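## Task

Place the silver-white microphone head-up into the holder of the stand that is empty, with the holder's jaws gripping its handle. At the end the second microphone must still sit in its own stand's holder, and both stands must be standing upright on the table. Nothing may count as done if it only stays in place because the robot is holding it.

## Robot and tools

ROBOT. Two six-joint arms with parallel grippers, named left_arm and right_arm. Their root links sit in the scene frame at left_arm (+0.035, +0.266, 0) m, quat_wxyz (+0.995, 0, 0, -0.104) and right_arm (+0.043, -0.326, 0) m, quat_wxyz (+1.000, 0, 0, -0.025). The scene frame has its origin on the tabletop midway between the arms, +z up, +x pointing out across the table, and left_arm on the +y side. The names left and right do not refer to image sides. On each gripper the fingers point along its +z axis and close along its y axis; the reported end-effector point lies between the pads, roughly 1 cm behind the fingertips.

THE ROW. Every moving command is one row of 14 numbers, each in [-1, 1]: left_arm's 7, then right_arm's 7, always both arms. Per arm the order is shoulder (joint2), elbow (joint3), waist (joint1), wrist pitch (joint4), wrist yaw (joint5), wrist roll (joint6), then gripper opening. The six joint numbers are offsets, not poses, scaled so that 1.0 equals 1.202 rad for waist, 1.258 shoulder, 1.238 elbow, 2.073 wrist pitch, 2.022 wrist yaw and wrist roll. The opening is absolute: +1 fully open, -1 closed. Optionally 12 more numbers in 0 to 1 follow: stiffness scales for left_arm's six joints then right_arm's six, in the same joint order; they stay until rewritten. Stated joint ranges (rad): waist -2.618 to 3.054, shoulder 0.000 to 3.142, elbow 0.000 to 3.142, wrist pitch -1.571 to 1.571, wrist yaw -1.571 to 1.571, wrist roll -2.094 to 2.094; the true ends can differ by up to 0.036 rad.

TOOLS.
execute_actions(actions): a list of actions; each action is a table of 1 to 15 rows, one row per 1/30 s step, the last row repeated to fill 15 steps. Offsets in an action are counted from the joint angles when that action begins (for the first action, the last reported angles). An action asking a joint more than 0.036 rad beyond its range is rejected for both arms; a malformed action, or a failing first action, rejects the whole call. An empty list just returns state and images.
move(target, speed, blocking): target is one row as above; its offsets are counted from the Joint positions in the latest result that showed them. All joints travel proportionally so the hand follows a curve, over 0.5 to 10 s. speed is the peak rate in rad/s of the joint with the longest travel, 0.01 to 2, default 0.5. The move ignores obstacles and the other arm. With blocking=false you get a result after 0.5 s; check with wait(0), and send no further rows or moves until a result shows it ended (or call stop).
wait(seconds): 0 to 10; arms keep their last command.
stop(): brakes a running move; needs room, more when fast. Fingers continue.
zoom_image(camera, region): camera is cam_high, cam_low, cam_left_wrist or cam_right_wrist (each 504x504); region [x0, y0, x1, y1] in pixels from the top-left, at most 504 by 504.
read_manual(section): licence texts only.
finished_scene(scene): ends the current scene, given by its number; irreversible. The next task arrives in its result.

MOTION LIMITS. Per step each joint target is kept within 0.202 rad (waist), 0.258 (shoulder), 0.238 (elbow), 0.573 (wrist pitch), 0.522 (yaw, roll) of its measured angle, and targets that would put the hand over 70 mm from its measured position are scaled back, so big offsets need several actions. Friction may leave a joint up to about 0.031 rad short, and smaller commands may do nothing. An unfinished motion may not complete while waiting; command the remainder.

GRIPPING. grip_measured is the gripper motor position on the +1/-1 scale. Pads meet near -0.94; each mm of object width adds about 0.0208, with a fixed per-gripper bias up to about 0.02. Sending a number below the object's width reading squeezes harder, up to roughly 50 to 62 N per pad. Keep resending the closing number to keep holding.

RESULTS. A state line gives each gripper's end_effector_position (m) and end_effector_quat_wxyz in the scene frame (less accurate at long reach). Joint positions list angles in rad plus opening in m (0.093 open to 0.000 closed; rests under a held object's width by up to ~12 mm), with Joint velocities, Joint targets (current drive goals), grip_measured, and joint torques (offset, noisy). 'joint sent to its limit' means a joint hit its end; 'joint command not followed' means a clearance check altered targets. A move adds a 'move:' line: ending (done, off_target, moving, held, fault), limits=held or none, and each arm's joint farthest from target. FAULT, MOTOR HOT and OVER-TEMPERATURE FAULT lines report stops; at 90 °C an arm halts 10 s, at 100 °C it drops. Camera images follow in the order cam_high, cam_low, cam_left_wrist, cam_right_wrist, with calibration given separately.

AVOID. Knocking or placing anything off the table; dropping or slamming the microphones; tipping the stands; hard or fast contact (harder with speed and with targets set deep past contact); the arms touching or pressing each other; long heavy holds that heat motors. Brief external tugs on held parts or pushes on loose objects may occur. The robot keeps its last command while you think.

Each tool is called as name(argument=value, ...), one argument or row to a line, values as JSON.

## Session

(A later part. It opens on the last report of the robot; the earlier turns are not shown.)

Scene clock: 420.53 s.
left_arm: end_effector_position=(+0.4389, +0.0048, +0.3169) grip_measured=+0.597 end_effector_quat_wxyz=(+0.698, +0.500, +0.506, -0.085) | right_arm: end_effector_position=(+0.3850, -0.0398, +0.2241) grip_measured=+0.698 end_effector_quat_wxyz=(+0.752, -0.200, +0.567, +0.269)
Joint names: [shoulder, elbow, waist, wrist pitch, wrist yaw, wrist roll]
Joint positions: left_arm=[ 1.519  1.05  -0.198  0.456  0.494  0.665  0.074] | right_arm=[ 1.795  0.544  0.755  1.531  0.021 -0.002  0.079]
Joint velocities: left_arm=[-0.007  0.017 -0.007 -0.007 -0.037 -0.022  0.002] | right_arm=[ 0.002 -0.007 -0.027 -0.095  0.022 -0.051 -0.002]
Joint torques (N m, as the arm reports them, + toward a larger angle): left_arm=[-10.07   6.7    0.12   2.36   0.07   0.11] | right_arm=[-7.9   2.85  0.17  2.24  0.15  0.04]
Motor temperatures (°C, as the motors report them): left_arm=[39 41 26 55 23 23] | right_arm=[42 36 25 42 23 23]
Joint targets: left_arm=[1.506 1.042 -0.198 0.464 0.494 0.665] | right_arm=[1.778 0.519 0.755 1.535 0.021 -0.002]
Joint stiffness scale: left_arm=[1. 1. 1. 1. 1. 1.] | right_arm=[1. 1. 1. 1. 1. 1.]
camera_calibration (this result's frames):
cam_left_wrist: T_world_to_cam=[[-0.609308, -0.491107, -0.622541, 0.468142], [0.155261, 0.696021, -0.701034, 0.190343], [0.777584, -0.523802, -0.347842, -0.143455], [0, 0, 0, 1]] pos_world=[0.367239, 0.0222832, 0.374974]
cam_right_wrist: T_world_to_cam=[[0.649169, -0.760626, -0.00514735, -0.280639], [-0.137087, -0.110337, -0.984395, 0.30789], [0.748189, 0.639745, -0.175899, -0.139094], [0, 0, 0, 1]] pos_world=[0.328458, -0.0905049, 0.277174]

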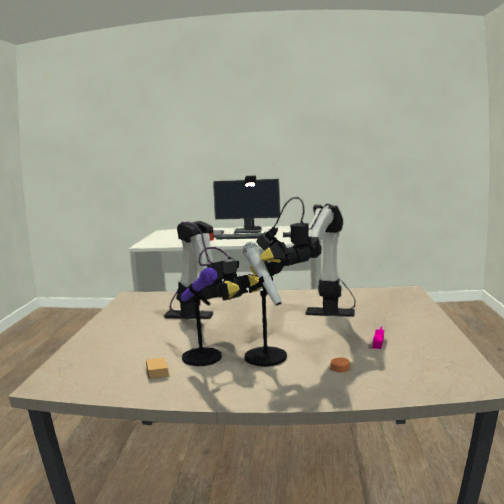

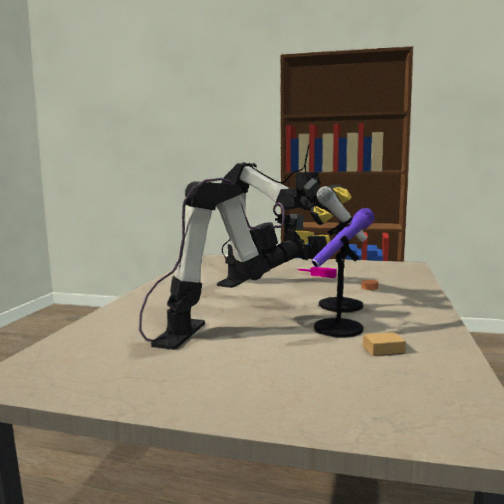

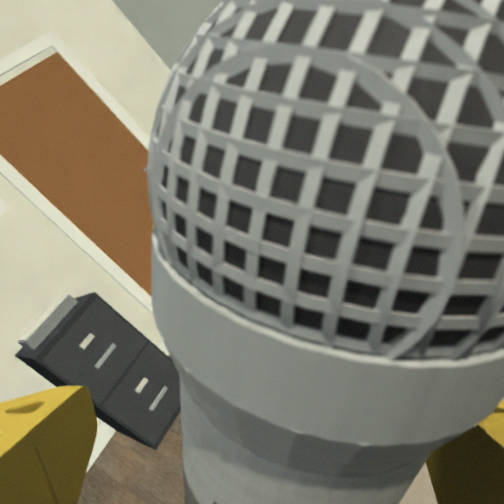

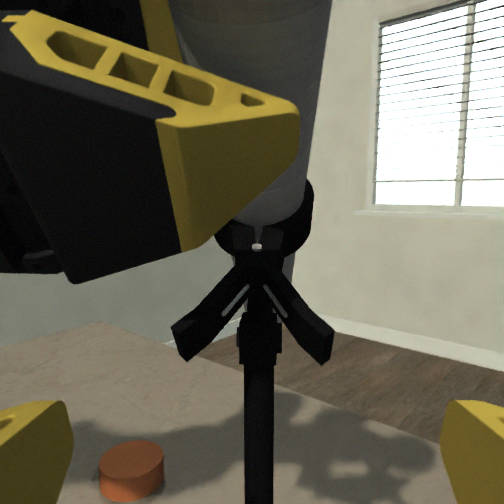

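move(
  target=[-0.205,-0.176,0.111,-0.026,0.066,0,0.85,-0.06,-0.07,0,0,0,0,0.7],
  speed=0.35,
)

Scene clock: 430.50 s.
left_arm: end_effector_position=(+0.3941, +0.0588, +0.3214) grip_measured=+0.848 end_effector_quat_wxyz=(+0.702, +0.499, +0.501, -0.084) | right_arm: end_effector_position=(+0.3733, -0.0497, +0.2260) grip_measured=+0.698 end_effector_quat_wxyz=(+0.752, -0.201, +0.568, +0.268)
Joint names: [shoulder, elbow, waist, wrist pitch, wrist yaw, wrist roll]
Joint positions: left_arm=[ 1.276  0.858 -0.077  0.419  0.618  0.665  0.086] | right_arm=[ 1.738  0.484  0.755  1.531  0.021 -0.002  0.079]
Joint velocities: left_arm=[-0.002  0.002 -0.012 -0.022 -0.081  0.051 -0.001] | right_arm=[-0.022  0.012 -0.007  0.037  0.022 -0.007 -0.   ]
Joint torques (N m, as the arm reports them, + toward a larger angle): left_arm=[-7.52  5.38  0.93  2.02  0.15  0.11] | right_arm=[-7.52  2.77  0.06  2.19  0.16  0.04]
Motor temperatures (°C, as the motors report them): left_arm=[39 41 26 53 23 23] | right_arm=[42 36 25 42 23 23]
Joint targets: left_arm=[1.261 0.832 -0.065 0.402 0.628 0.665] | right_arm=[1.720 0.457 0.755 1.531 0.021 -0.002]
Joint stiffness scale: left_arm=[1. 1. 1. 1. 1. 1.] | right_arm=[1. 1. 1. 1. 1. 1.]
move: off_target (left_arm, right_arm); limits=none; left_arm: farthest joint: the elbow, 0.026 radians from its target (0.218 radians at the start); right_arm: farthest joint: the elbow, 0.026 radians from its target (0.087 radians at the start)
camera_calibration (this result's frames):
cam_left_wrist: T_world_to_cam=[[-0.602547, -0.493103, -0.627524, 0.469299], [0.165707, 0.691854, -0.702765, 0.159589], [0.780691, -0.527434, -0.335164, -0.0838485], [0, 0, 0, 1]] pos_world=[0.32179, 0.0767762, 0.378547]
cam_right_wrist: T_world_to_cam=[[0.649159, -0.760635, -0.00515434, -0.280583], [-0.13909, -0.112038, -0.983921, 0.3077], [0.747828, 0.639438, -0.178527, -0.122963], [0, 0, 0, 1]] pos_world=[0.316897, -0.10032, 0.279354]

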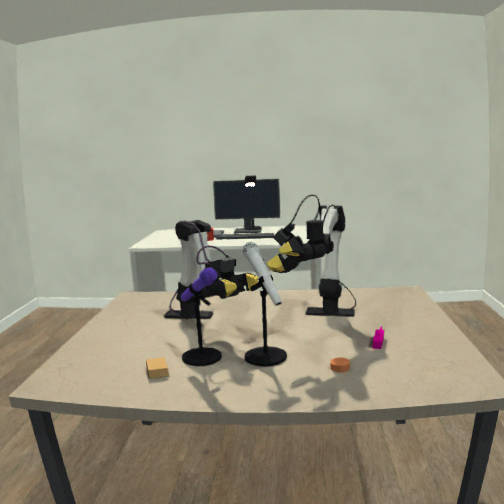

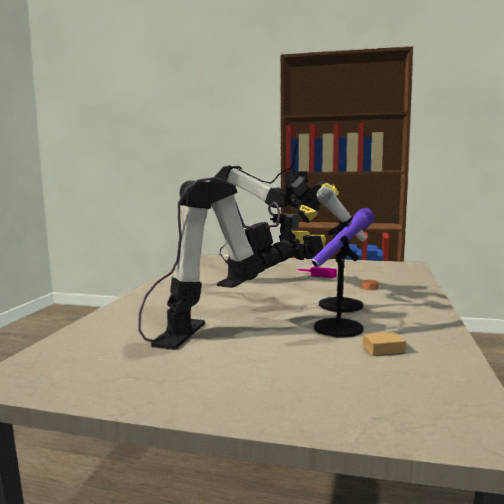

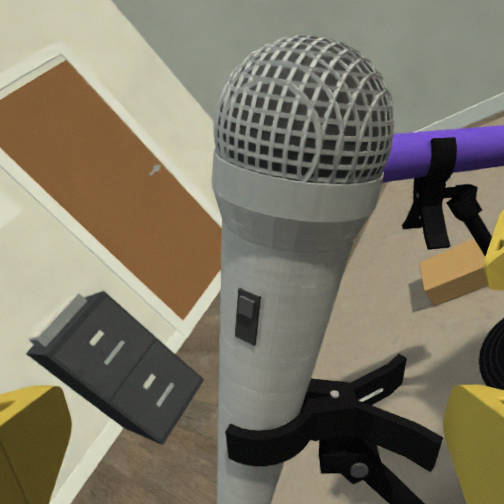

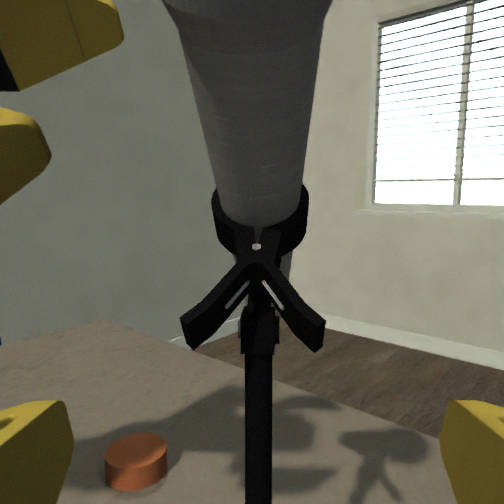

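zoom_image(
  camera="cam_left_wrist",
  region=[180, 260, 460, 504],
)

zoom_image(
  camera="cam_high",
  region=[170, 230, 320, 380],
)

wait(
  seconds=2,
)

Region (180, 260, 460, 504) of cam_left_wrist's 504x504 image, scaled by 1.800, with more detail than that image has; it fills the top 439 rows of this view, and the rest is white.

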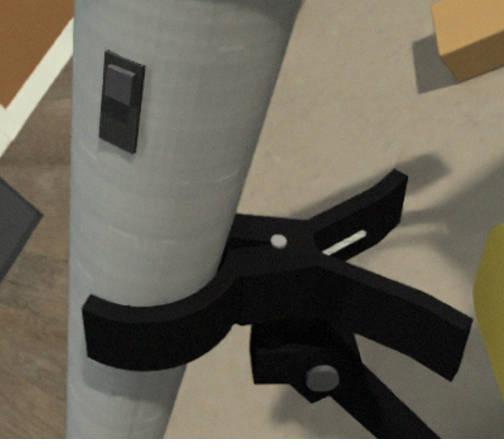

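Region (170, 230, 320, 380) of cam_high's 504x504 image, scaled by 3.360, with more detail than that image has.

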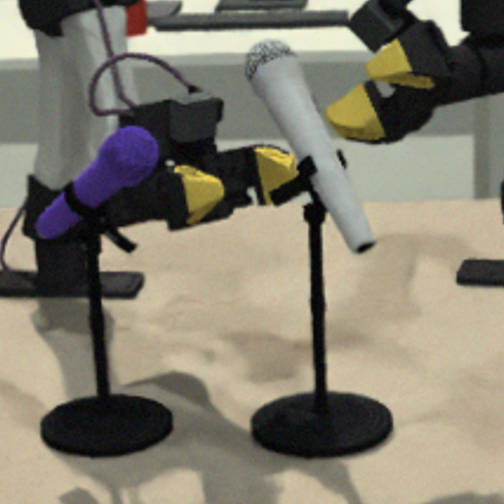

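Scene clock: 433.97 s.
left_arm: end_effector_position=(+0.3940, +0.0588, +0.3214) grip_measured=+0.848 end_effector_quat_wxyz=(+0.702, +0.500, +0.500, -0.084) | right_arm: end_effector_position=(+0.3733, -0.0497, +0.2260) grip_measured=+0.698 end_effector_quat_wxyz=(+0.752, -0.201, +0.568, +0.268)
Joint names: [shoulder, elbow, waist, wrist pitch, wrist yaw, wrist roll]
Joint positions: left_arm=[ 1.276  0.858 -0.077  0.419  0.619  0.665  0.086] | right_arm=[ 1.738  0.484  0.755  1.531  0.021 -0.002  0.079]
Joint velocities: left_arm=[-0.022  0.002  0.007  0.022  0.022 -0.007 -0.001] | right_arm=[-0.002  0.002  0.012 -0.081  0.007 -0.022 -0.   ]
Joint torques (N m, as the arm reports them, + toward a larger angle): left_arm=[-7.51  5.38  0.91  2.    0.16  0.11] | right_arm=[-7.44  2.83  0.07  2.18  0.15  0.04]
Motor temperatures (°C, as the motors report them): left_arm=[38 40 26 52 23 23] | right_arm=[41 35 25 42 23 23]
Joint targets: left_arm=[1.261 0.832 -0.065 0.402 0.628 0.665] | right_arm=[1.720 0.457 0.755 1.531 0.021 -0.002]
Joint stiffness scale: left_arm=[1. 1. 1. 1. 1. 1.] | right_arm=[1. 1. 1. 1. 1. 1.]
wait: 2.00 s; at rest from the start
camera_calibration (this result's frames):
cam_left_wrist: T_world_to_cam=[[-0.602923, -0.492643, -0.627524, 0.46932], [0.166235, 0.691728, -0.702765, 0.15946], [0.780288, -0.52803, -0.335164, -0.0836181], [0, 0, 0, 1]] pos_world=[0.321703, 0.0767519, 0.378547]
cam_right_wrist: T_world_to_cam=[[0.649159, -0.760635, -0.00515434, -0.280583], [-0.13909, -0.112038, -0.983921, 0.3077], [0.747828, 0.639438, -0.178527, -0.122963], [0, 0, 0, 1]] pos_world=[0.316897, -0.10032, 0.279354]

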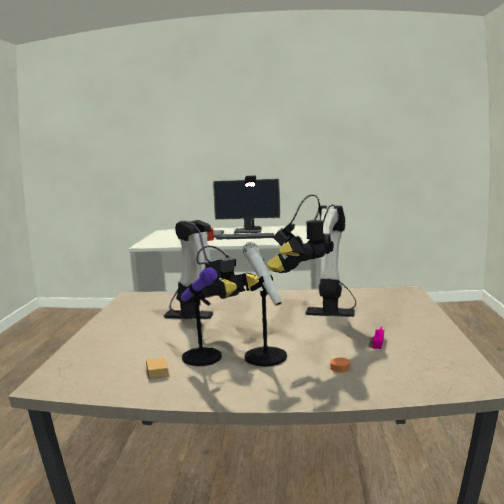

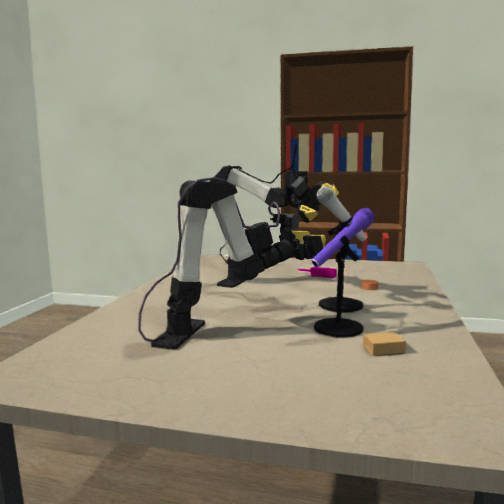

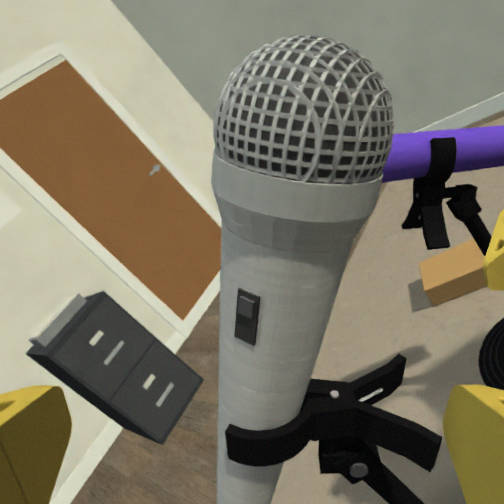

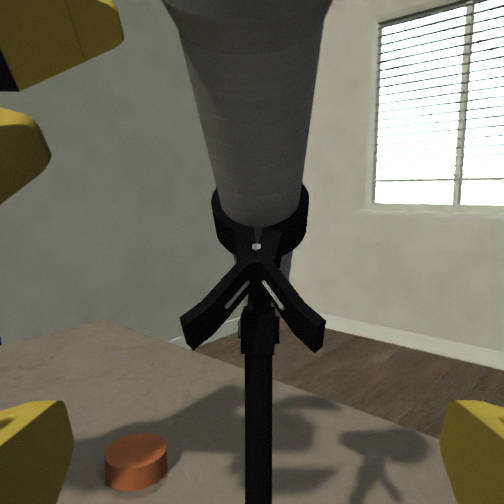

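finished_scene(
  scene=1,
)

The scene is finished: the task was done.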